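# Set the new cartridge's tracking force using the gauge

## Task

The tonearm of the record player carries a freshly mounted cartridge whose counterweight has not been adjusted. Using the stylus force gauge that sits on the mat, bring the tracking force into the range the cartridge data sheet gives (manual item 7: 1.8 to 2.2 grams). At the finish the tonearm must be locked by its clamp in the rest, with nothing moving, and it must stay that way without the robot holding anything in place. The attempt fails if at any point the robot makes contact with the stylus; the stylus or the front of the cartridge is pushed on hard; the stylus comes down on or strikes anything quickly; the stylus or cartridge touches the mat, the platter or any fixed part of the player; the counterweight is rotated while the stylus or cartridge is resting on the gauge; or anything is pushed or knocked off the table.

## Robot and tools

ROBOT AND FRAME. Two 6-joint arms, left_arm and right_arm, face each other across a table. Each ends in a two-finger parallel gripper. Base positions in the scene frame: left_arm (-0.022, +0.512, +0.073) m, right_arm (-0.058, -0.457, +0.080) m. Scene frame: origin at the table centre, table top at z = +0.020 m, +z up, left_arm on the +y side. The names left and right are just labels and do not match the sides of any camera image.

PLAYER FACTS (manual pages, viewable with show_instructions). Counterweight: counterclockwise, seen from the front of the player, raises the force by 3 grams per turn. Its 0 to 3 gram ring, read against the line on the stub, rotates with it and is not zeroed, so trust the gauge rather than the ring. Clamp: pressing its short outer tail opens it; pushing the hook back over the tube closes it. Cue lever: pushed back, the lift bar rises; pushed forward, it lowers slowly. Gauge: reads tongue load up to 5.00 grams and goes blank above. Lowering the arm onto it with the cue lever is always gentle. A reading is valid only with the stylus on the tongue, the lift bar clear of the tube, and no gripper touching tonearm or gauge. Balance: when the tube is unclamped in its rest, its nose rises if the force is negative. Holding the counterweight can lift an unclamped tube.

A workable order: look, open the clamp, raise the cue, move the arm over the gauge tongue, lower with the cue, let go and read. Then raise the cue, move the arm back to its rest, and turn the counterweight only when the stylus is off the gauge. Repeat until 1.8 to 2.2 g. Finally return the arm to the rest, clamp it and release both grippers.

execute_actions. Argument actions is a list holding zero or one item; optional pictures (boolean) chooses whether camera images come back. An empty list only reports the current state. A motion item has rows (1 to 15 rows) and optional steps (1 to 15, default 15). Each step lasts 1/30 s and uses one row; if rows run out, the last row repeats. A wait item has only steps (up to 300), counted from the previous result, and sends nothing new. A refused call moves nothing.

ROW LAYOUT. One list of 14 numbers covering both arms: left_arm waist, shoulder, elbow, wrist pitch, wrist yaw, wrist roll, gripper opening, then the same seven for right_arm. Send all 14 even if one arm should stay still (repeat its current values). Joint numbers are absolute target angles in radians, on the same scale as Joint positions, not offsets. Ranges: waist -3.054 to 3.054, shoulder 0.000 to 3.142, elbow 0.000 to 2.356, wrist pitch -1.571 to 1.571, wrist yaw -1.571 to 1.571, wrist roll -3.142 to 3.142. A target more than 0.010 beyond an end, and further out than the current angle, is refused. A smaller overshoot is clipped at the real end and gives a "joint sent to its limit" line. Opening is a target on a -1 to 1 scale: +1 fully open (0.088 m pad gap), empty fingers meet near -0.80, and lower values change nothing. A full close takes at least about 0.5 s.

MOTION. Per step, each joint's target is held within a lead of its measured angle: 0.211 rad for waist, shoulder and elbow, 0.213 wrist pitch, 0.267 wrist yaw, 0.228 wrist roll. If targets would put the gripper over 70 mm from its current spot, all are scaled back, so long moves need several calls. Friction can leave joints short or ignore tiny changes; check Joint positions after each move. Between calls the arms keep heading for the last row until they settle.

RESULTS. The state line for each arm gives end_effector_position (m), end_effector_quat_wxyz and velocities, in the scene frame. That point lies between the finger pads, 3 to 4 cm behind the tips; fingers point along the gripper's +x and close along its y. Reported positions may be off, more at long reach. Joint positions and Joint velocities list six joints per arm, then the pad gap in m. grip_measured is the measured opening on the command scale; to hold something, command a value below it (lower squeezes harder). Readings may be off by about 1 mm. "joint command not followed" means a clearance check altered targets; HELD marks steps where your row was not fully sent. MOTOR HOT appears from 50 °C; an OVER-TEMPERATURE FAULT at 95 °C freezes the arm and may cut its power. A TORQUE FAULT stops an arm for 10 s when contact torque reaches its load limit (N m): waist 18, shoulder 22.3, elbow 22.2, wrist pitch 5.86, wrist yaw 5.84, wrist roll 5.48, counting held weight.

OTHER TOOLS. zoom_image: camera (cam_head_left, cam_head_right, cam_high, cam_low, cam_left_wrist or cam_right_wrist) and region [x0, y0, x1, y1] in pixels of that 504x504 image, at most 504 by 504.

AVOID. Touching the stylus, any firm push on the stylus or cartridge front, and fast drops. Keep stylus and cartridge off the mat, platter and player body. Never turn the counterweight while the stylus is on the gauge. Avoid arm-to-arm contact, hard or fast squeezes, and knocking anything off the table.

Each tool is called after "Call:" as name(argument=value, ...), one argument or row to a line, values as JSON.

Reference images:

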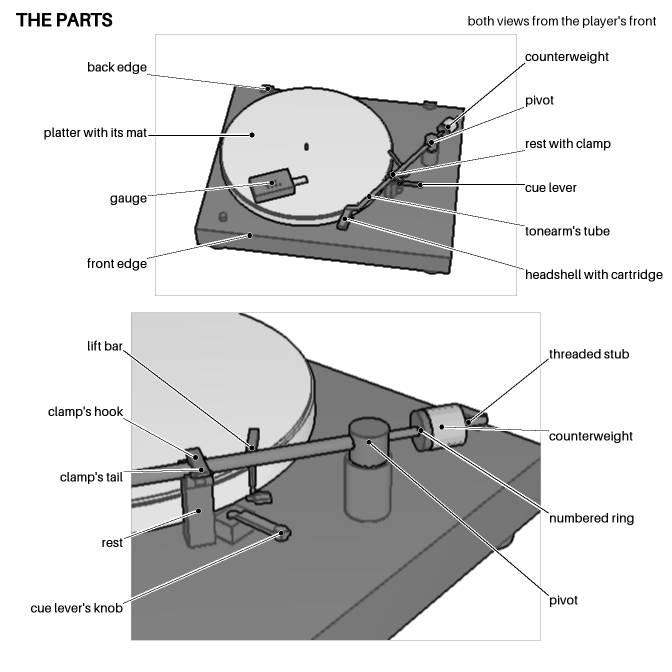

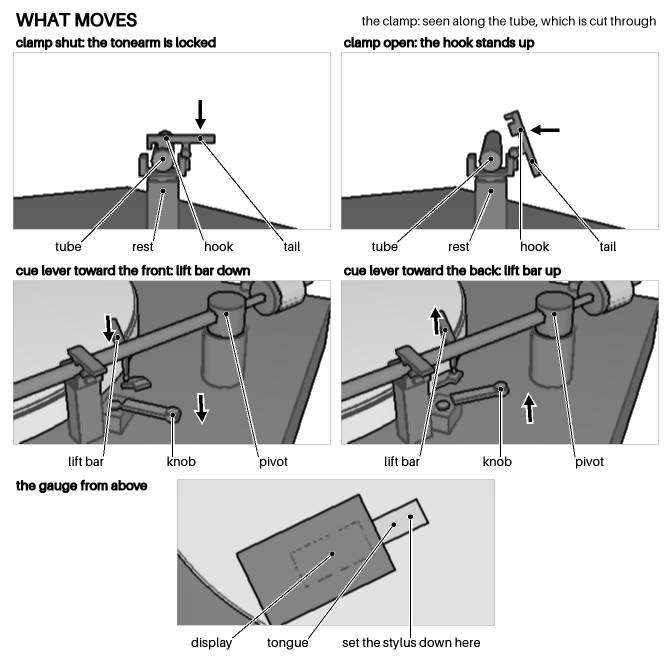

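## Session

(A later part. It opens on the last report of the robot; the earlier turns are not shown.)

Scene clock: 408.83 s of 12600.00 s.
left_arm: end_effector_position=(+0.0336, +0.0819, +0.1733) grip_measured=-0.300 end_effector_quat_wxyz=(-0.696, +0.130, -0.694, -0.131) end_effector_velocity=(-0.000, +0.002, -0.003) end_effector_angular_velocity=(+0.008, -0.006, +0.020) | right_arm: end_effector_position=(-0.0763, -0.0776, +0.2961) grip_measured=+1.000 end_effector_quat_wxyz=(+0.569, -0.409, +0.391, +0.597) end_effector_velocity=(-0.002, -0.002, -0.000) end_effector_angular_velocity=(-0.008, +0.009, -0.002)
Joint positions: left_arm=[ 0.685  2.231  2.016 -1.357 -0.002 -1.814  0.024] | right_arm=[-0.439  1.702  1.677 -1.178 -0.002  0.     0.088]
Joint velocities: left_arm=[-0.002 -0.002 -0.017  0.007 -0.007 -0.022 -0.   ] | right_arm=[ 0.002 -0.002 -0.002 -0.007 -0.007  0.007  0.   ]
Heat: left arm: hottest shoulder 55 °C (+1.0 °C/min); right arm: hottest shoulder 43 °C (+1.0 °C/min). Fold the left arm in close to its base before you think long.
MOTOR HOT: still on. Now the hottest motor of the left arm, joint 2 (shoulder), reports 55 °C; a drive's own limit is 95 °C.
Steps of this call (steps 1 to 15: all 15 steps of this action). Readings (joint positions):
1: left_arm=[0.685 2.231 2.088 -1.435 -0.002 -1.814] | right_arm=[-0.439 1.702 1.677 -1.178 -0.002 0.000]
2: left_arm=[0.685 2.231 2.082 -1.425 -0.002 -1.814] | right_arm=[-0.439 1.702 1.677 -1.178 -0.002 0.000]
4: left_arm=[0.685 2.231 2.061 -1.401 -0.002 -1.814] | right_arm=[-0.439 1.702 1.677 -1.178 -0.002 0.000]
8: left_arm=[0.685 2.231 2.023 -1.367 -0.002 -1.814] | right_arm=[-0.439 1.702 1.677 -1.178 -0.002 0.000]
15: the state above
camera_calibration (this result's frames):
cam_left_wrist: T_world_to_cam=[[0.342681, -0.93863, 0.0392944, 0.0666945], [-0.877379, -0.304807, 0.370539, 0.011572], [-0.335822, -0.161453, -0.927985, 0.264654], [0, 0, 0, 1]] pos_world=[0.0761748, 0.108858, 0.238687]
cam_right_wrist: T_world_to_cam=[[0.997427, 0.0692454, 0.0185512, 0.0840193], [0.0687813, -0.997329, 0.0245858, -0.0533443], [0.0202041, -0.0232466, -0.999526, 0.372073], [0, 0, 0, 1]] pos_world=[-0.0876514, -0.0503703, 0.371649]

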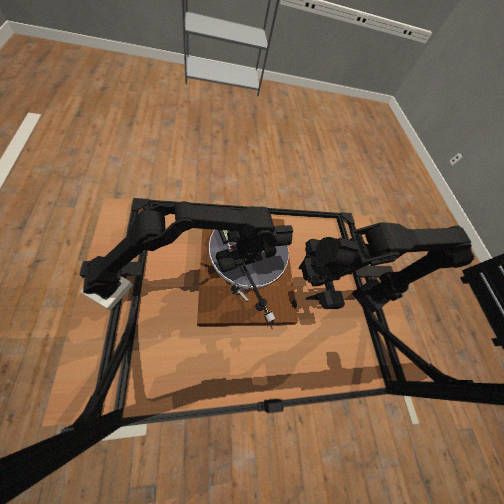

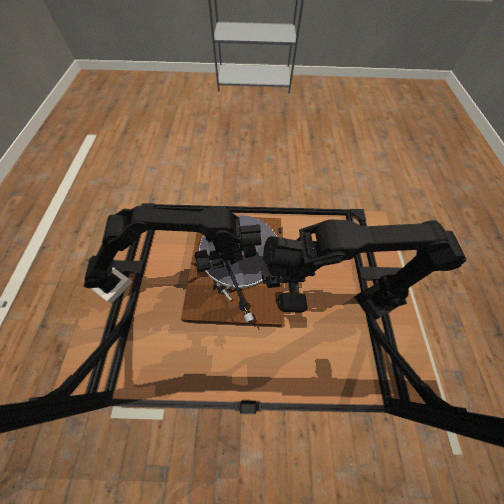

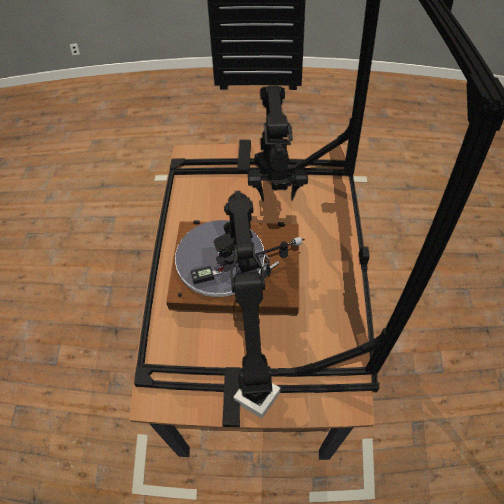

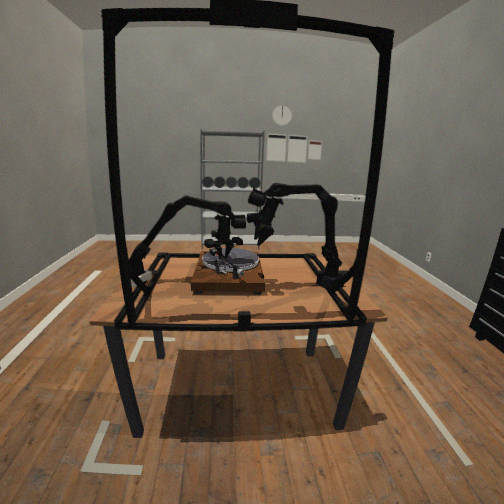

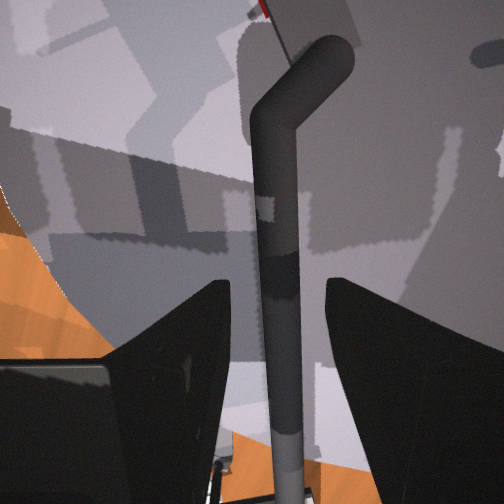

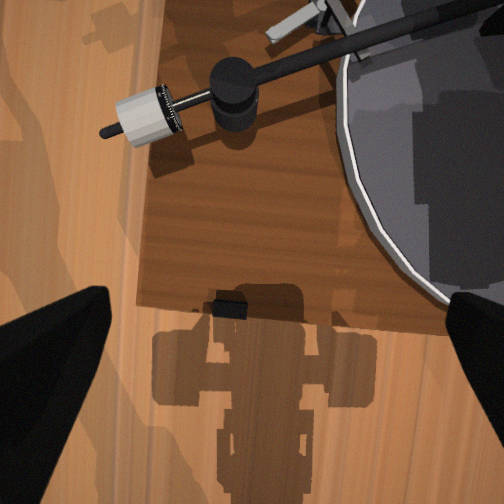

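Call:
execute_actions(
  actions=[
    {"rows": [[0.686,2.229,2.012,-1.356,0,-1.85,-0.45,-0.439,1.7,1.678,-1.178,0,0,1],[0.686,2.229,2.012,-1.356,0,-1.85,-0.52,-0.439,1.7,1.678,-1.178,0,0,1],[0.686,2.229,2.012,-1.356,0,-1.85,-0.56,-0.439,1.7,1.678,-1.178,0,0,1],[0.686,2.229,2.012,-1.356,0,-1.85,-0.59,-0.439,1.7,1.678,-1.178,0,0,1],[0.686,2.229,2.012,-1.356,0,-1.85,-0.62,-0.439,1.7,1.678,-1.178,0,0,1],[0.686,2.229,2.012,-1.356,0,-1.85,-0.65,-0.439,1.7,1.678,-1.178,0,0,1],[0.686,2.229,2.012,-1.356,0,-1.85,-0.7,-0.439,1.7,1.678,-1.178,0,0,1]], "steps": 15},
  ],
  pictures=false,
)

Call:
execute_actions(
  actions=[
    {"rows": [[0.686,2.229,2.03,-1.36,0,-1.85,-0.7,-0.439,1.7,1.678,-1.178,0,0,1],[0.686,2.229,2.037,-1.366,0,-1.85,-0.7,-0.439,1.7,1.678,-1.178,0,0,1],[0.686,2.229,2.044,-1.372,0,-1.85,-0.7,-0.439,1.7,1.678,-1.178,0,0,1],[0.686,2.229,2.051,-1.379,0,-1.85,-0.7,-0.439,1.7,1.678,-1.178,0,0,1],[0.686,2.229,2.058,-1.386,0,-1.85,-0.7,-0.439,1.7,1.678,-1.178,0,0,1],[0.686,2.229,2.065,-1.393,0,-1.85,-0.7,-0.439,1.7,1.678,-1.178,0,0,1],[0.686,2.229,2.072,-1.4,0,-1.85,-0.7,-0.439,1.7,1.678,-1.178,0,0,1],[0.686,2.229,2.078,-1.405,0,-1.85,-0.7,-0.439,1.7,1.678,-1.178,0,0,1]], "steps": 15},
  ],
  pictures=false,
)

Call:
execute_actions(
  actions=[
    {"rows": [[0.684,2.215,2.05,-1.4,0,-1.86,-0.7,-0.439,1.7,1.678,-1.178,0,0,1],[0.683,2.207,2.035,-1.392,0,-1.87,-0.7,-0.439,1.7,1.678,-1.178,0,0,1],[0.682,2.199,2.02,-1.384,0,-1.88,-0.7,-0.439,1.7,1.678,-1.178,0,0,1],[0.68,2.19,2.005,-1.375,0,-1.89,-0.7,-0.439,1.7,1.678,-1.178,0,0,1],[0.678,2.182,1.99,-1.367,0,-1.9,-0.7,-0.439,1.7,1.678,-1.178,0,0,1],[0.676,2.173,1.974,-1.362,0,-1.919,-0.7,-0.439,1.7,1.678,-1.178,0,0,1],[0.673,2.163,1.958,-1.357,0,-1.938,-0.7,-0.439,1.7,1.678,-1.178,0,0,1],[0.671,2.154,1.943,-1.352,0,-1.957,-0.7,-0.439,1.7,1.678,-1.178,0,0,1],[0.668,2.144,1.927,-1.347,0,-1.976,-0.7,-0.439,1.7,1.678,-1.178,0,0,1],[0.665,2.135,1.911,-1.342,0,-1.995,-0.7,-0.439,1.7,1.678,-1.178,0,0,1],[0.662,2.125,1.895,-1.336,0,-2.014,-0.7,-0.439,1.7,1.678,-1.178,0,0,1],[0.659,2.116,1.88,-1.331,0,-2.033,-0.7,-0.439,1.7,1.678,-1.178,0,0,1],[0.656,2.106,1.864,-1.326,0,-2.052,-0.7,-0.439,1.7,1.678,-1.178,0,0,1],[0.653,2.097,1.848,-1.321,0,-2.071,-0.7,-0.439,1.7,1.678,-1.178,0,0,1],[0.65,2.087,1.832,-1.316,0,-2.09,-0.7,-0.439,1.7,1.678,-1.178,0,0,1]], "steps": 15},
  ],
  pictures=false,
)

Call:
execute_actions(
  actions=[
    {"rows": [[0.648,2.081,1.824,-1.313,0,-2.105,-0.7,-0.439,1.7,1.678,-1.178,0,0,1],[0.646,2.076,1.816,-1.31,0,-2.119,-0.7,-0.439,1.7,1.678,-1.178,0,0,1],[0.644,2.07,1.808,-1.308,0,-2.134,-0.7,-0.439,1.7,1.678,-1.178,0,0,1],[0.642,2.065,1.8,-1.305,0,-2.148,-0.7,-0.439,1.7,1.678,-1.178,0,0,1],[0.64,2.059,1.791,-1.302,0,-2.163,-0.7,-0.439,1.7,1.678,-1.178,0,0,1],[0.637,2.054,1.783,-1.299,0,-2.177,-0.7,-0.439,1.7,1.678,-1.178,0,0,1],[0.635,2.048,1.775,-1.296,0,-2.192,-0.7,-0.439,1.7,1.678,-1.178,0,0,1],[0.633,2.043,1.767,-1.294,0,-2.206,-0.7,-0.439,1.7,1.678,-1.178,0,0,1],[0.63,2.037,1.759,-1.291,0,-2.221,-0.7,-0.439,1.7,1.678,-1.178,0,0,1],[0.628,2.032,1.751,-1.288,0,-2.235,-0.7,-0.439,1.7,1.678,-1.178,0,0,1],[0.625,2.026,1.742,-1.285,0,-2.25,-0.7,-0.439,1.7,1.678,-1.178,0,0,1],[0.623,2.021,1.734,-1.282,0,-2.264,-0.7,-0.439,1.7,1.678,-1.178,0,0,1],[0.62,2.015,1.726,-1.28,0,-2.279,-0.7,-0.439,1.7,1.678,-1.178,0,0,1],[0.618,2.01,1.718,-1.277,0,-2.293,-0.7,-0.439,1.7,1.678,-1.178,0,0,1],[0.615,2.004,1.71,-1.274,0,-2.308,-0.7,-0.439,1.7,1.678,-1.178,0,0,1]], "steps": 15},
  ],
  pictures=false,
)

Call:
execute_actions(
  actions=[
    {"steps": 15},
  ],
)

Scene clock: 446.40 s of 12600.00 s.
left_arm: end_effector_position=(+0.0337, +0.0818, +0.1730) grip_measured=-0.624 end_effector_quat_wxyz=(-0.693, +0.143, -0.692, -0.143) end_effector_velocity=(+0.000, -0.001, +0.000) end_effector_angular_velocity=(-0.006, -0.008, -0.010) | right_arm: end_effector_position=(-0.0763, -0.0776, +0.2961) grip_measured=+1.000 end_effector_quat_wxyz=(+0.569, -0.409, +0.391, +0.597) end_effector_velocity=(+0.002, +0.000, +0.002) end_effector_angular_velocity=(+0.012, -0.004, -0.012)
Joint positions: left_arm=[ 0.686  2.231  2.015 -1.355 -0.002 -1.849  0.008] | right_arm=[-0.439  1.702  1.677 -1.178 -0.002  0.     0.088]
Joint velocities: left_arm=[-0.002 -0.002 -0.002  0.007 -0.007  0.007 -0.001] | right_arm=[-0.002 -0.007 -0.002  0.007  0.007  0.007  0.   ]
Heat: left arm: hottest shoulder 59 °C (+4.0 °C/min); right arm: hottest shoulder 43 °C (+0.0 °C/min). Fold the left arm in close to its base before you think long.
MOTOR HOT: still on. Now the hottest motor of the left arm, joint 2 (shoulder), reports 59 °C; a drive's own limit is 95 °C.
Steps of this call (steps 1 to 15: the robot went on to your last target; steps 16 to 90: nothing new was sent; then 34.07 s passed at rest; steps 91 to 105: all 15 steps of this action). Readings (joint positions):
91: left_arm=[0.686 2.231 2.015 -1.356 -0.002 -1.822] | right_arm=[-0.439 1.702 1.677 -1.178 -0.002 0.000]
92: left_arm=[0.686 2.231 2.015 -1.356 -0.002 -1.830] | right_arm=[-0.439 1.702 1.677 -1.178 -0.002 0.000]
94: left_arm=[0.686 2.231 2.015 -1.356 -0.002 -1.838] | right_arm=[-0.439 1.702 1.677 -1.178 -0.002 0.000]
98: left_arm=[0.686 2.231 2.015 -1.356 -0.002 -1.845] | right_arm=[-0.439 1.702 1.677 -1.178 -0.002 0.000]
105: the state above

Scene clock: 446.90 s of 12600.00 s.
left_arm: end_effector_position=(+0.0331, +0.0814, +0.1829) grip_measured=-0.624 end_effector_quat_wxyz=(-0.693, +0.143, -0.691, -0.144) end_effector_velocity=(+0.002, -0.002, +0.005) end_effector_angular_velocity=(-0.009, -0.023, +0.005) | right_arm: end_effector_position=(-0.0763, -0.0776, +0.2961) grip_measured=+1.000 end_effector_quat_wxyz=(+0.569, -0.409, +0.391, +0.597) end_effector_velocity=(+0.002, +0.002, +0.002) end_effector_angular_velocity=(+0.012, -0.004, -0.012)
Joint positions: left_arm=[ 0.684  2.235  2.061 -1.398 -0.003 -1.853  0.008] | right_arm=[-0.439  1.702  1.677 -1.178 -0.002  0.     0.088]
Joint velocities: left_arm=[-0.002 -0.002  0.017 -0.007 -0.022 -0.007 -0.   ] | right_arm=[-0.002 -0.002  0.002  0.007  0.007  0.007  0.   ]
Heat: left arm: hottest shoulder 59 °C (+4.1 °C/min); right arm: hottest shoulder 43 °C (+0.0 °C/min). Fold the left arm in close to its base before you think long.
MOTOR HOT: still on. Now the hottest motor of the left arm, joint 2 (shoulder), reports 59 °C; a drive's own limit is 95 °C.
Steps of this call (steps 1 to 15: all 15 steps of this action). Readings (joint positions):
1: left_arm=[0.686 2.231 2.015 -1.355 -0.002 -1.849] | right_arm=[-0.439 1.702 1.677 -1.178 -0.002 0.000]
2: left_arm=[0.686 2.231 2.016 -1.356 -0.002 -1.850] | right_arm=[-0.439 1.702 1.677 -1.178 -0.002 0.000]
4: left_arm=[0.686 2.231 2.023 -1.361 -0.002 -1.850] | right_arm=[-0.439 1.702 1.677 -1.178 -0.002 0.000]
8: left_arm=[0.684 2.235 2.045 -1.384 -0.003 -1.853] | right_arm=[-0.439 1.702 1.677 -1.178 -0.002 0.000]
15: the state above

Scene clock: 447.40 s of 12600.00 s.
left_arm: end_effector_position=(+0.0212, +0.1032, +0.1810) grip_measured=-0.624 end_effector_quat_wxyz=(-0.677, +0.202, -0.677, -0.204) end_effector_velocity=(-0.043, +0.065, -0.004) end_effector_angular_velocity=(+0.013, -0.007, +0.503) | right_arm: end_effector_position=(-0.0763, -0.0776, +0.2961) grip_measured=+1.000 end_effector_quat_wxyz=(+0.569, -0.409, +0.391, +0.597) end_effector_velocity=(-0.002, -0.002, -0.000) end_effector_angular_velocity=(-0.008, +0.023, -0.001)
Joint positions: left_arm=[ 0.663  2.127  1.88  -1.326  0.    -2.047  0.008] | right_arm=[-0.439  1.702  1.677 -1.178 -0.002  0.     0.088]
Joint velocities: left_arm=[-0.09  -0.295 -0.476  0.168 -0.007 -0.593 -0.   ] | right_arm=[-0.002 -0.002 -0.002 -0.007 -0.022  0.007  0.   ]
Heat: left arm: hottest shoulder 59 °C (+4.1 °C/min); right arm: hottest shoulder 43 °C (+0.0 °C/min). Fold the left arm in close to its base before you think long.
MOTOR HOT: still on. Now the hottest motor of the left arm, joint 2 (shoulder), reports 59 °C; a drive's own limit is 95 °C.
Steps of this call (steps 1 to 15: all 15 steps of this action). Readings (joint positions):
1: left_arm=[0.684 2.235 2.061 -1.398 -0.003 -1.854] | right_arm=[-0.439 1.702 1.677 -1.178 -0.002 0.000]
2: left_arm=[0.683 2.235 2.058 -1.397 -0.003 -1.857] | right_arm=[-0.439 1.702 1.677 -1.178 -0.002 0.000]
4: left_arm=[0.683 2.226 2.042 -1.390 -0.001 -1.870] | right_arm=[-0.439 1.702 1.677 -1.178 -0.002 0.000]
8: left_arm=[0.679 2.194 1.987 -1.365 0.000 -1.919] | right_arm=[-0.439 1.702 1.677 -1.178 -0.002 0.000]
15: the state above

Scene clock: 447.90 s of 12600.00 s.
left_arm: end_effector_position=(+0.0039, +0.1240, +0.1811) grip_measured=-0.624 end_effector_quat_wxyz=(-0.656, +0.264, -0.655, -0.266) end_effector_velocity=(-0.035, +0.038, -0.002) end_effector_angular_velocity=(+0.003, -0.009, +0.361) | right_arm: end_effector_position=(-0.0763, -0.0776, +0.2961) grip_measured=+1.000 end_effector_quat_wxyz=(+0.569, -0.409, +0.391, +0.597) end_effector_velocity=(-0.000, -0.002, -0.000) end_effector_angular_velocity=(-0.007, +0.004, +0.007)
Joint positions: left_arm=[ 0.624  2.034  1.74  -1.28  -0.    -2.272  0.008] | right_arm=[-0.439  1.702  1.677 -1.178 -0.002  0.     0.088]
Joint velocities: left_arm=[-0.085 -0.164 -0.247  0.081 -0.007 -0.447 -0.   ] | right_arm=[-0.002 -0.002 -0.002 -0.007 -0.007 -0.007  0.   ]
Heat: left arm: hottest shoulder 59 °C (+4.0 °C/min); right arm: hottest shoulder 43 °C (+0.0 °C/min). Fold the left arm in close to its base before you think long.
MOTOR HOT: still on. Now the hottest motor of the left arm, joint 2 (shoulder), reports 59 °C; a drive's own limit is 95 °C.
Steps of this call (steps 1 to 15: all 15 steps of this action). Readings (joint positions):
1: left_arm=[0.660 2.118 1.866 -1.321 -0.000 -2.066] | right_arm=[-0.439 1.702 1.677 -1.178 -0.002 0.000]
2: left_arm=[0.657 2.110 1.854 -1.318 -0.000 -2.082] | right_arm=[-0.439 1.702 1.677 -1.178 -0.002 0.000]
4: left_arm=[0.653 2.097 1.834 -1.311 -0.000 -2.112] | right_arm=[-0.439 1.702 1.677 -1.178 -0.002 0.000]
8: left_arm=[0.643 2.073 1.798 -1.300 -0.000 -2.170] | right_arm=[-0.439 1.702 1.677 -1.178 -0.002 0.000]
15: the state above

Scene clock: 448.40 s of 12600.00 s.
left_arm: end_effector_position=(+0.0013, +0.1267, +0.1812) grip_measured=-0.624 end_effector_quat_wxyz=(-0.652, +0.274, -0.651, -0.275) end_effector_velocity=(-0.000, +0.003, +0.001) end_effector_angular_velocity=(+0.008, -0.007, +0.005) | right_arm: end_effector_position=(-0.0763, -0.0776, +0.2961) grip_measured=+1.000 end_effector_quat_wxyz=(+0.569, -0.409, +0.391, +0.597) end_effector_velocity=(+0.003, -0.005, -0.002) end_effector_angular_velocity=(-0.021, -0.019, -0.012)
Joint positions: left_arm=[ 0.618  2.02   1.72  -1.273 -0.001 -2.306  0.008] | right_arm=[-0.439  1.702  1.677 -1.178 -0.002  0.     0.088]
Joint velocities: left_arm=[-0.002 -0.007 -0.007 -0.007 -0.007 -0.007 -0.   ] | right_arm=[ 0.002 -0.002 -0.002 -0.022  0.022  0.007  0.   ]
Heat: left arm: hottest shoulder 59 °C (+4.1 °C/min); right arm: hottest shoulder 43 °C (+0.0 °C/min). Fold the left arm in close to its base before you think long.
MOTOR HOT: still on. Now the hottest motor of the left arm, joint 2 (shoulder), reports 59 °C; a drive's own limit is 95 °C.
Steps of this call (steps 1 to 15: the robot went on to your last target). Readings (joint positions):
1: left_arm=[0.622 2.029 1.733 -1.278 -0.000 -2.284] | right_arm=[-0.439 1.702 1.677 -1.178 -0.002 0.000]
2: left_arm=[0.620 2.026 1.728 -1.277 -0.000 -2.292] | right_arm=[-0.439 1.702 1.677 -1.178 -0.002 0.000]
4: left_arm=[0.619 2.023 1.724 -1.274 -0.001 -2.299] | right_arm=[-0.439 1.702 1.677 -1.178 -0.002 0.000]
8: left_arm=[0.618 2.021 1.721 -1.273 -0.001 -2.305] | right_arm=[-0.439 1.702 1.677 -1.178 -0.002 0.000]
15: the state above
camera_calibration (this result's frames):
cam_left_wrist: T_world_to_cam=[[0.699199, -0.713847, 0.0393011, 0.0905417], [-0.673561, -0.639318, 0.370929, 0.0360538], [-0.239661, -0.285825, -0.927829, 0.284022], [0, 0, 0, 1]] pos_world=[0.0290467, 0.168863, 0.246592]
cam_right_wrist: T_world_to_cam=[[0.997427, 0.0692454, 0.0185512, 0.0840193], [0.0687813, -0.997329, 0.0245858, -0.0533443], [0.0202041, -0.0232466, -0.999526, 0.372073], [0, 0, 0, 1]] pos_world=[-0.0876514, -0.0503703, 0.371649]

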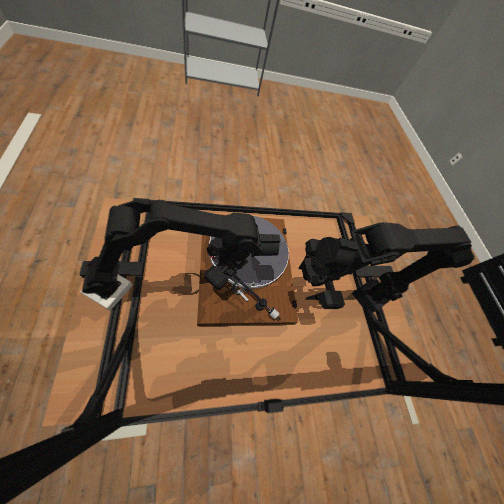

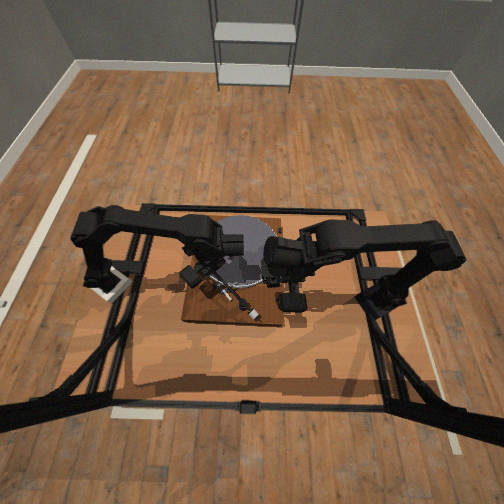

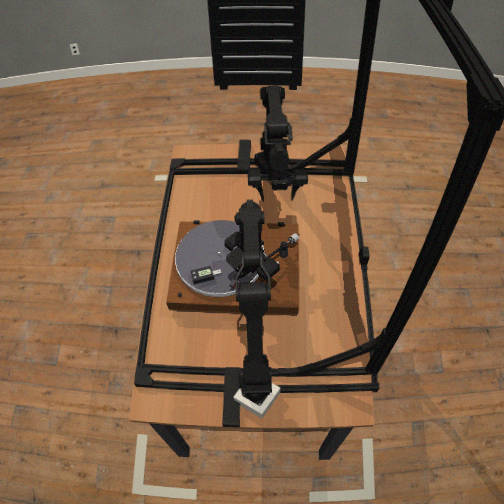

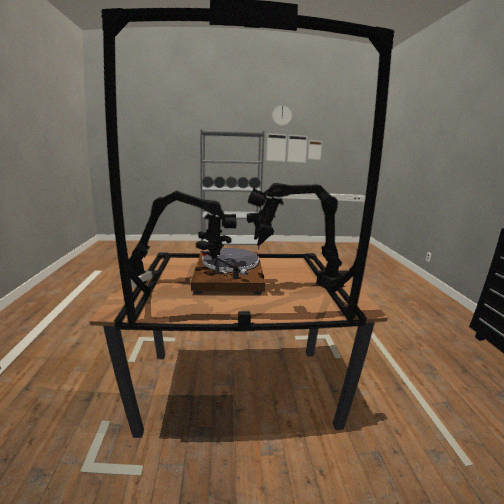

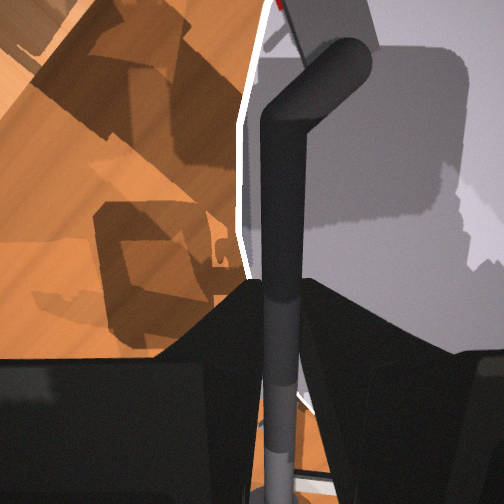

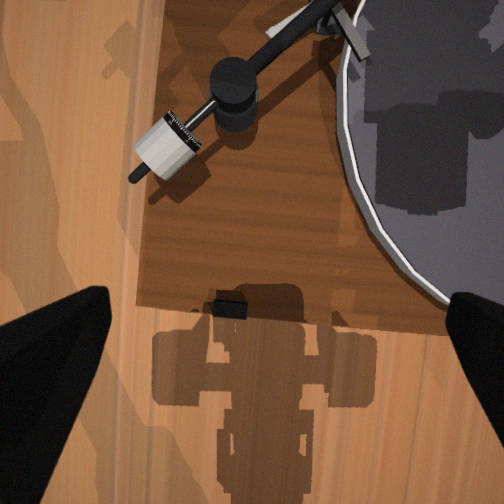

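Call:
execute_actions(
  actions=[
    {"rows": [[0.612,2.0,1.705,-1.273,0,-2.322,-0.7,-0.439,1.7,1.678,-1.178,0,0,1],[0.609,1.997,1.699,-1.272,0,-2.336,-0.7,-0.439,1.7,1.678,-1.178,0,0,1],[0.606,1.993,1.694,-1.271,0,-2.35,-0.7,-0.439,1.7,1.678,-1.178,0,0,1],[0.603,1.99,1.689,-1.27,0,-2.365,-0.7,-0.439,1.7,1.678,-1.178,0,0,1],[0.6,1.986,1.683,-1.269,0,-2.379,-0.7,-0.439,1.7,1.678,-1.178,0,0,1],[0.597,1.982,1.678,-1.268,0,-2.393,-0.7,-0.439,1.7,1.678,-1.178,0,0,1],[0.593,1.979,1.673,-1.267,0,-2.407,-0.7,-0.439,1.7,1.678,-1.178,0,0,1],[0.59,1.975,1.667,-1.265,0,-2.422,-0.7,-0.439,1.7,1.678,-1.178,0,0,1],[0.587,1.972,1.662,-1.264,0,-2.436,-0.7,-0.439,1.7,1.678,-1.178,0,0,1],[0.583,1.968,1.657,-1.263,0,-2.45,-0.7,-0.439,1.7,1.678,-1.178,0,0,1],[0.58,1.964,1.651,-1.262,0,-2.464,-0.7,-0.439,1.7,1.678,-1.178,0,0,1],[0.576,1.961,1.646,-1.261,0,-2.479,-0.7,-0.439,1.7,1.678,-1.178,0,0,1],[0.573,1.957,1.641,-1.26,0,-2.493,-0.7,-0.439,1.7,1.678,-1.178,0,0,1],[0.569,1.954,1.635,-1.259,0,-2.507,-0.7,-0.439,1.7,1.678,-1.178,0,0,1],[0.565,1.95,1.63,-1.258,0,-2.522,-0.7,-0.439,1.7,1.678,-1.178,0,0,1]], "steps": 15},
  ],
  pictures=false,
)

Call:
execute_actions(
  actions=[
    {"steps": 15},
  ],
)

Scene clock: 454.87 s of 12600.00 s.
left_arm: end_effector_position=(-0.0139, +0.1393, +0.1822) grip_measured=-0.624 end_effector_quat_wxyz=(-0.632, +0.317, -0.630, -0.321) end_effector_velocity=(-0.039, +0.030, +0.005) end_effector_angular_velocity=(+0.007, -0.010, +0.327) | right_arm: end_effector_position=(-0.0763, -0.0776, +0.2961) grip_measured=+1.000 end_effector_quat_wxyz=(+0.569, -0.409, +0.391, +0.597) end_effector_velocity=(+0.002, -0.002, -0.000) end_effector_angular_velocity=(-0.007, -0.010, +0.002)
Joint positions: left_arm=[ 0.579  1.971  1.654 -1.261 -0.    -2.484  0.008] | right_arm=[-0.439  1.702  1.677 -1.178 -0.002  0.     0.088]
Joint velocities: left_arm=[-0.105 -0.12  -0.149  0.022 -0.007 -0.432 -0.   ] | right_arm=[-0.002 -0.002 -0.002 -0.007  0.007 -0.007  0.   ]
Heat: left arm: hottest shoulder 60 °C (+5.0 °C/min); right arm: hottest shoulder 43 °C (+0.0 °C/min). Fold the left arm in close to its base before you think long.
MOTOR HOT: still on. Now the hottest motor of the left arm, joint 2 (shoulder), reports 60 °C; a drive's own limit is 95 °C.
Steps of this call (steps 1 to 15: the robot went on to your last target; steps 16 to 90: nothing new was sent; then 2.97 s passed at rest; steps 91 to 105: all 15 steps of this action). Readings (joint positions):
91: left_arm=[0.617 2.017 1.719 -1.272 -0.001 -2.309] | right_arm=[-0.439 1.702 1.677 -1.178 -0.002 0.000]
92: left_arm=[0.616 2.016 1.717 -1.272 -0.000 -2.314] | right_arm=[-0.439 1.702 1.677 -1.178 -0.002 0.000]
94: left_arm=[0.612 2.010 1.710 -1.271 -0.000 -2.335] | right_arm=[-0.439 1.702 1.677 -1.178 -0.002 0.000]
98: left_arm=[0.601 1.997 1.690 -1.268 -0.000 -2.386] | right_arm=[-0.439 1.702 1.677 -1.178 -0.002 0.000]
105: the state above

Scene clock: 455.37 s of 12600.00 s.
left_arm: end_effector_position=(-0.0172, +0.1416, +0.1823) grip_measured=-0.624 end_effector_quat_wxyz=(-0.628, +0.325, -0.625, -0.330) end_effector_velocity=(+0.000, +0.000, -0.001) end_effector_angular_velocity=(-0.002, -0.007, +0.005) | right_arm: end_effector_position=(-0.0763, -0.0776, +0.2961) grip_measured=+1.000 end_effector_quat_wxyz=(+0.569, -0.409, +0.391, +0.597) end_effector_velocity=(+0.002, -0.002, -0.004) end_effector_angular_velocity=(-0.017, -0.010, +0.002)
Joint positions: left_arm=[ 0.571  1.962  1.641 -1.258 -0.001 -2.52   0.008] | right_arm=[-0.439  1.702  1.677 -1.178 -0.002  0.     0.088]
Joint velocities: left_arm=[-0.002 -0.002 -0.007  0.007 -0.007 -0.007 -0.   ] | right_arm=[-0.002  0.002 -0.007 -0.007  0.007 -0.007  0.   ]
Heat: left arm: hottest shoulder 60 °C (+5.1 °C/min); right arm: hottest shoulder 43 °C (+0.0 °C/min). Fold the left arm in close to its base before you think long.
MOTOR HOT: still on. Now the hottest motor of the left arm, joint 2 (shoulder), reports 60 °C; a drive's own limit is 95 °C.
Steps of this call (steps 1 to 15: the robot went on to your last target). Readings (joint positions):
1: left_arm=[0.576 1.968 1.650 -1.260 -0.000 -2.497] | right_arm=[-0.439 1.702 1.677 -1.178 -0.002 0.000]
2: left_arm=[0.574 1.966 1.647 -1.259 -0.000 -2.505] | right_arm=[-0.439 1.702 1.677 -1.178 -0.002 0.000]
4: left_arm=[0.572 1.964 1.644 -1.258 -0.001 -2.513] | right_arm=[-0.439 1.702 1.677 -1.178 -0.002 0.000]
8: left_arm=[0.571 1.962 1.642 -1.258 -0.001 -2.518] | right_arm=[-0.439 1.702 1.677 -1.178 -0.002 0.000]
15: the state above
camera_calibration (this result's frames):
cam_left_wrist: T_world_to_cam=[[0.80772, -0.588452, 0.0362209, 0.098708], [-0.558532, -0.744088, 0.366572, 0.0503458], [-0.188759, -0.316319, -0.929684, 0.290373], [0, 0, 0, 1]] pos_world=[0.00320167, 0.187397, 0.247924]
cam_right_wrist: T_world_to_cam=[[0.997427, 0.0692454, 0.0185512, 0.0840193], [0.0687813, -0.997329, 0.0245858, -0.0533443], [0.0202041, -0.0232466, -0.999526, 0.372073], [0, 0, 0, 1]] pos_world=[-0.0876514, -0.0503703, 0.371649]

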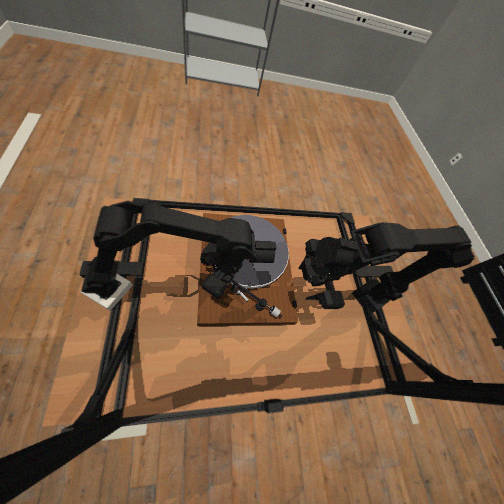

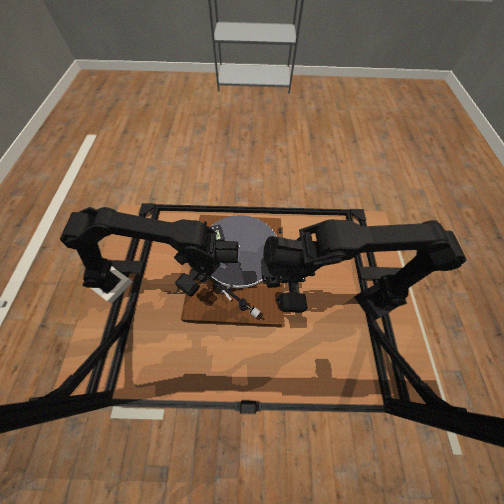

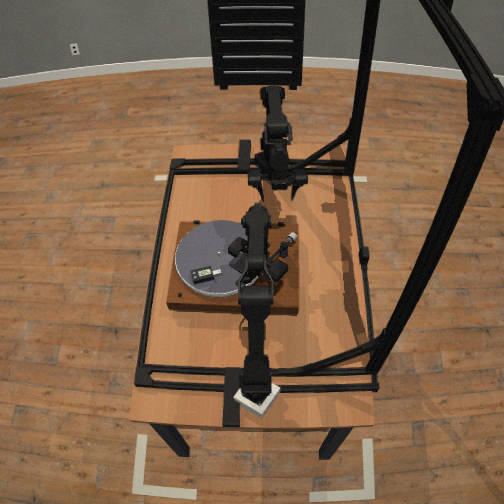

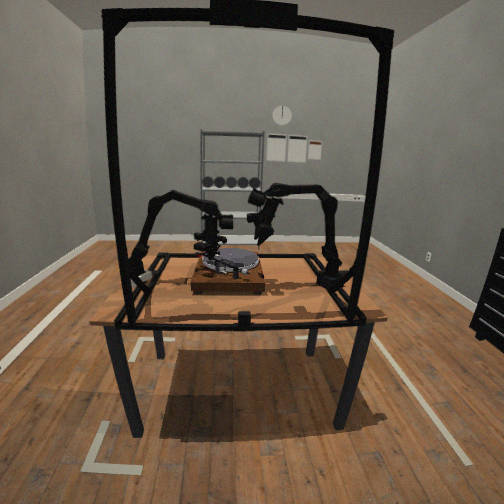

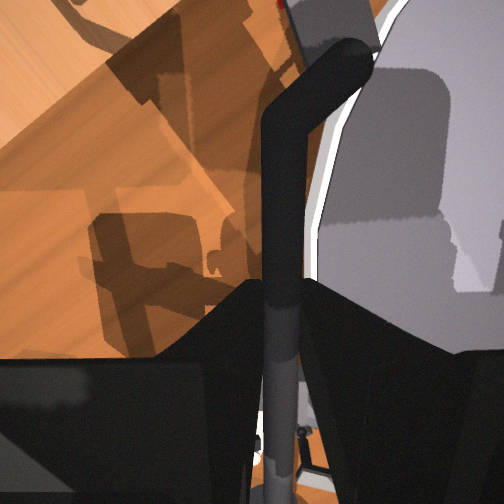

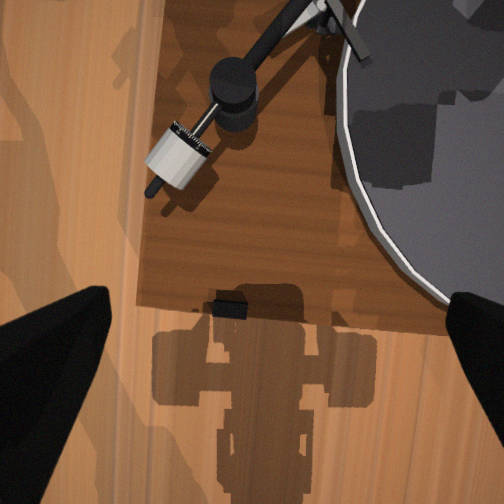

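Call:
execute_actions(
  actions=[],
)

Scene clock: 469.67 s of 12600.00 s.
left_arm: end_effector_position=(-0.0173, +0.1416, +0.1823) grip_measured=-0.624 end_effector_quat_wxyz=(-0.628, +0.325, -0.625, -0.330) end_effector_velocity=(+0.000, +0.002, -0.001) end_effector_angular_velocity=(+0.012, -0.007, +0.005) | right_arm: end_effector_position=(-0.0763, -0.0776, +0.2961) grip_measured=+1.000 end_effector_quat_wxyz=(+0.569, -0.409, +0.391, +0.597) end_effector_velocity=(-0.000, +0.003, -0.001) end_effector_angular_velocity=(+0.002, +0.004, +0.007)
Joint positions: left_arm=[ 0.57   1.962  1.641 -1.257 -0.001 -2.52   0.008] | right_arm=[-0.439  1.702  1.677 -1.178 -0.002  0.     0.088]
Joint velocities: left_arm=[-0.002  0.002 -0.002 -0.007 -0.007 -0.007  0.   ] | right_arm=[-0.002  0.007  0.002  0.007 -0.007 -0.007  0.   ]
Heat: left arm: hottest shoulder 60 °C (+5.0 °C/min); right arm: hottest shoulder 43 °C (+0.0 °C/min). Fold the left arm in close to its base before you think long.
MOTOR HOT: still on. Now the hottest motor of the left arm, joint 2 (shoulder), reports 60 °C; a drive's own limit is 95 °C.
Steps of this call (steps 1 to 15: the robot went on to your last target; steps 16 to 90: nothing new was sent; then 11.30 s passed at rest). Readings (joint positions):
1: left_arm=[0.570 1.962 1.641 -1.258 -0.001 -2.520] | right_arm=[-0.439 1.702 1.677 -1.178 -0.002 0.000]
2: left_arm=[0.570 1.962 1.641 -1.258 -0.001 -2.520] | right_arm=[-0.439 1.702 1.677 -1.178 -0.002 0.000]
4: left_arm=[0.570 1.962 1.641 -1.258 -0.001 -2.520] | right_arm=[-0.439 1.702 1.677 -1.178 -0.002 0.000]
8: left_arm=[0.570 1.962 1.641 -1.258 -0.001 -2.520] | right_arm=[-0.439 1.702 1.677 -1.178 -0.002 0.000]
90: the state above
All arms were judged still, so your last target was given up. Only a new action makes them travel on or press farther. Fingers that are still opening or closing keep moving.
camera_calibration (this result's frames):
cam_left_wrist: T_world_to_cam=[[0.80772, -0.588438, 0.0364519, 0.0987815], [-0.558535, -0.743948, 0.366852, 0.050188], [-0.188751, -0.316673, -0.929565, 0.290412], [0, 0, 0, 1]] pos_world=[0.0030597, 0.18743, 0.247945]
cam_right_wrist: T_world_to_cam=[[0.997427, 0.0692454, 0.0185512, 0.0840193], [0.0687813, -0.997329, 0.0245858, -0.0533443], [0.0202041, -0.0232466, -0.999526, 0.372073], [0, 0, 0, 1]] pos_world=[-0.0876514, -0.0503703, 0.371649]

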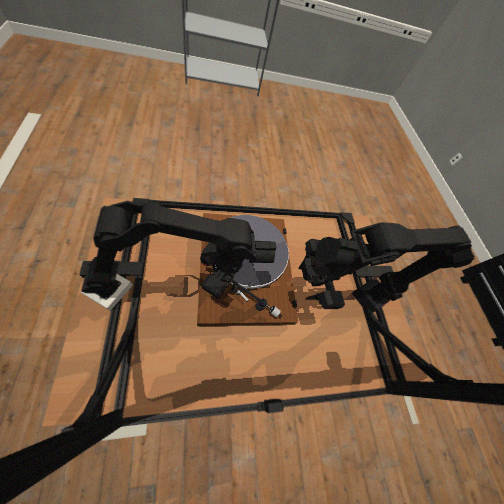

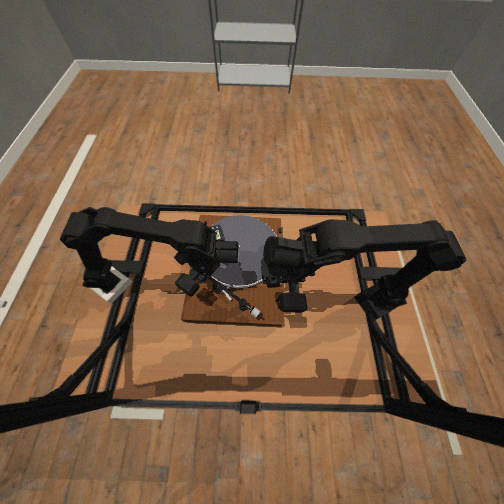

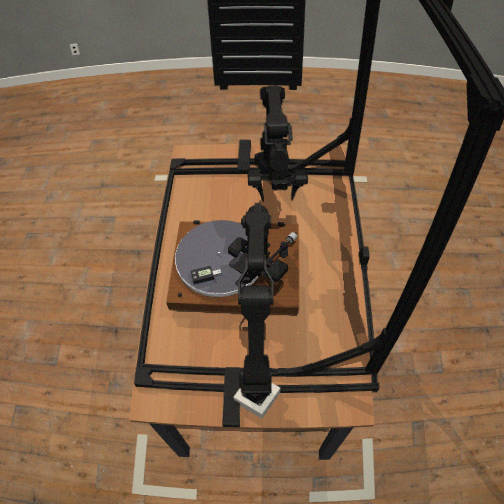

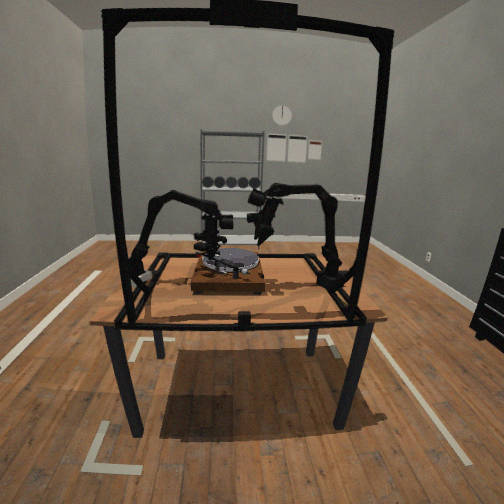

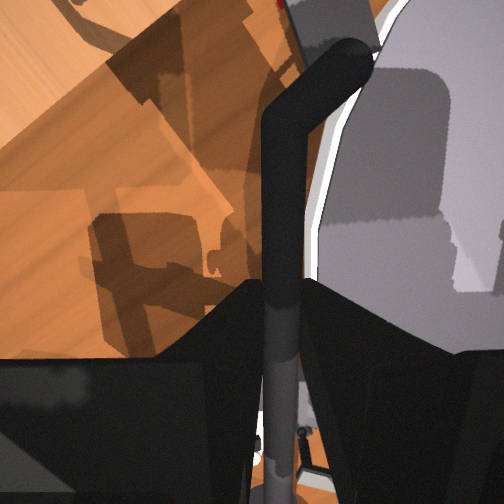

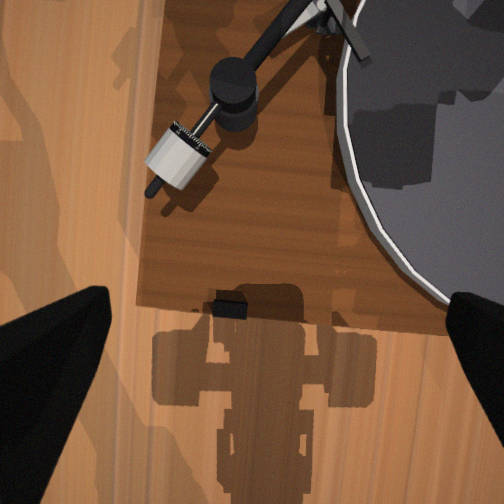

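Call:
execute_actions(
  actions=[
    {"rows":[[0.568,1.96,1.63,-1.25,0,-2.52,-0.7,-0.439,1.7,1.678,-1.178,0,0,1],[0.568,1.96,1.63,-1.25,0,-2.52,-0.7,-0.439,1.7,1.678,-1.178,0,0,1],[0.568,1.958,1.62,-1.24,0,-2.52,-0.7,-0.439,1.7,1.678,-1.178,0,0,1],[0.568,1.958,1.62,-1.24,0,-2.52,-0.7,-0.439,1.7,1.678,-1.178,0,0,1],[0.567,1.956,1.61,-1.23,0,-2.52,-0.7,-0.439,1.7,1.678,-1.178,0,0,1],[0.567,1.956,1.61,-1.23,0,-2.52,-0.7,-0.439,1.7,1.678,-1.178,0,0,1],[0.567,1.954,1.60,-1.22,0,-2.52,-0.7,-0.439,1.7,1.678,-1.178,0,0,1],[0.567,1.954,1.60,-1.22,0,-2.52,-0.7,-0.439,1.7,1.678,-1.178,0,0,1],[0.566,1.952,1.59,-1.21,0,-2.52,-0.7,-0.439,1.7,1.678,-1.178,0,0,1]],"steps":15},
  ],
)

Scene clock: 475.10 s of 12600.00 s.
left_arm: end_effector_position=(-0.0167, +0.1421, +0.1771) grip_measured=-0.624 end_effector_quat_wxyz=(-0.626, +0.330, -0.627, -0.326) end_effector_velocity=(+0.000, +0.004, -0.005) end_effector_angular_velocity=(+0.012, -0.007, +0.020) | right_arm: end_effector_position=(-0.0763, -0.0777, +0.2961) grip_measured=+1.000 end_effector_quat_wxyz=(+0.569, -0.409, +0.391, +0.597) end_effector_velocity=(-0.002, -0.003, -0.002) end_effector_angular_velocity=(-0.013, +0.017, +0.012)
Joint positions: left_arm=[ 0.572  1.951  1.605 -1.219 -0.001 -2.52   0.008] | right_arm=[-0.439  1.702  1.677 -1.178 -0.002  0.     0.088]
Joint velocities: left_arm=[-0.002 -0.002 -0.022  0.007 -0.007 -0.022 -0.   ] | right_arm=[-0.002 -0.002 -0.007 -0.007 -0.022 -0.007  0.   ]
Heat: left arm: hottest shoulder 60 °C (+4.0 °C/min); right arm: hottest shoulder 43 °C (+0.0 °C/min). Fold the left arm in close to its base before you think long.
MOTOR HOT: still on. Now the hottest motor of the left arm, joint 2 (shoulder), reports 60 °C; a drive's own limit is 95 °C.
Steps of this call (steps 1 to 90: nothing new was sent; then 1.93 s passed at rest; steps 91 to 105: all 15 steps of this action). Readings (joint positions):
91: left_arm=[0.570 1.961 1.641 -1.257 -0.001 -2.520] | right_arm=[-0.439 1.702 1.677 -1.178 -0.002 0.000]
92: left_arm=[0.570 1.961 1.640 -1.257 -0.001 -2.520] | right_arm=[-0.439 1.702 1.677 -1.178 -0.002 0.000]
94: left_arm=[0.570 1.961 1.636 -1.252 -0.001 -2.520] | right_arm=[-0.439 1.702 1.677 -1.178 -0.002 0.000]
98: left_arm=[0.571 1.956 1.621 -1.237 -0.001 -2.520] | right_arm=[-0.439 1.702 1.677 -1.178 -0.002 0.000]
105: the state above
camera_calibration (this result's frames):
cam_left_wrist: T_world_to_cam=[[0.808609, -0.586682, 0.0442232, 0.0971892], [-0.557472, -0.73998, 0.37637, 0.0505383], [-0.188085, -0.328989, -0.925413, 0.286835], [0, 0, 0, 1]] pos_world=[0.00353506, 0.188782, 0.242122]
cam_right_wrist: T_world_to_cam=[[0.997427, 0.0692524, 0.0185427, 0.0840246], [0.0687808, -0.997319, 0.0249671, -0.0535333], [0.020222, -0.0236275, -0.999516, 0.37201], [0, 0, 0, 1]] pos_world=[-0.0876491, -0.0504191, 0.371609]

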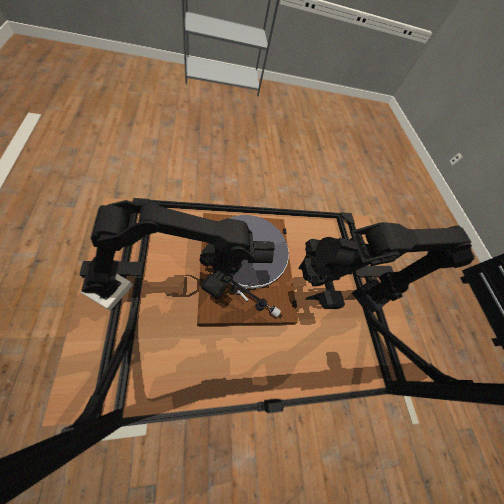

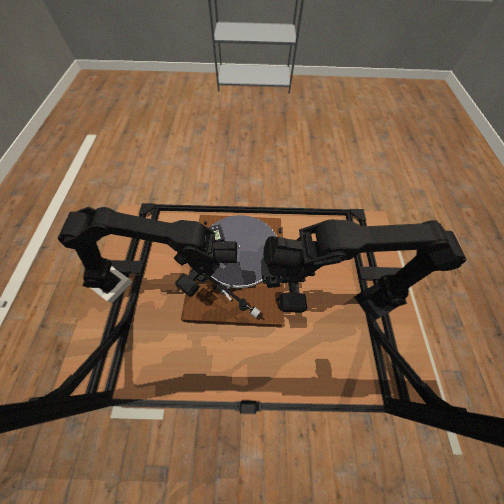

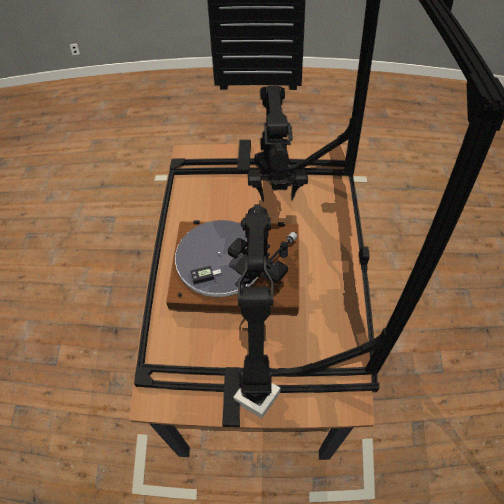

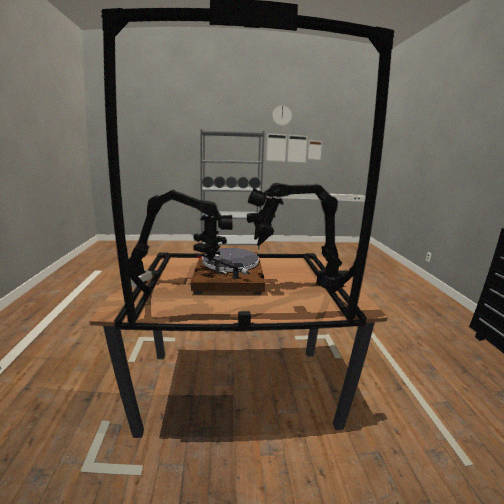

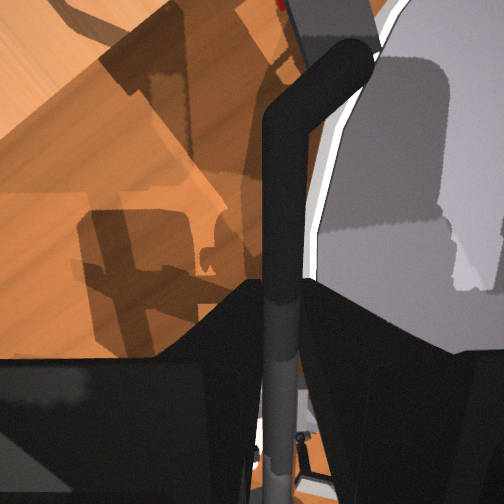

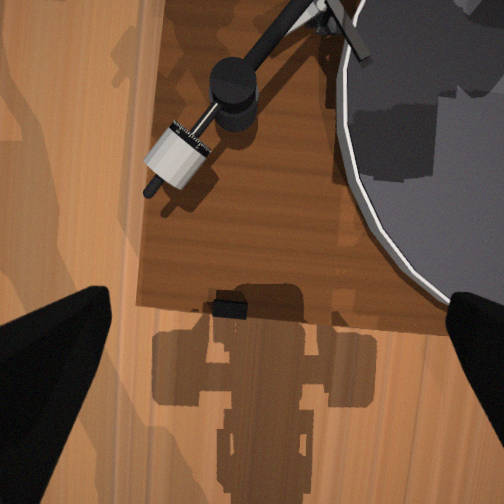

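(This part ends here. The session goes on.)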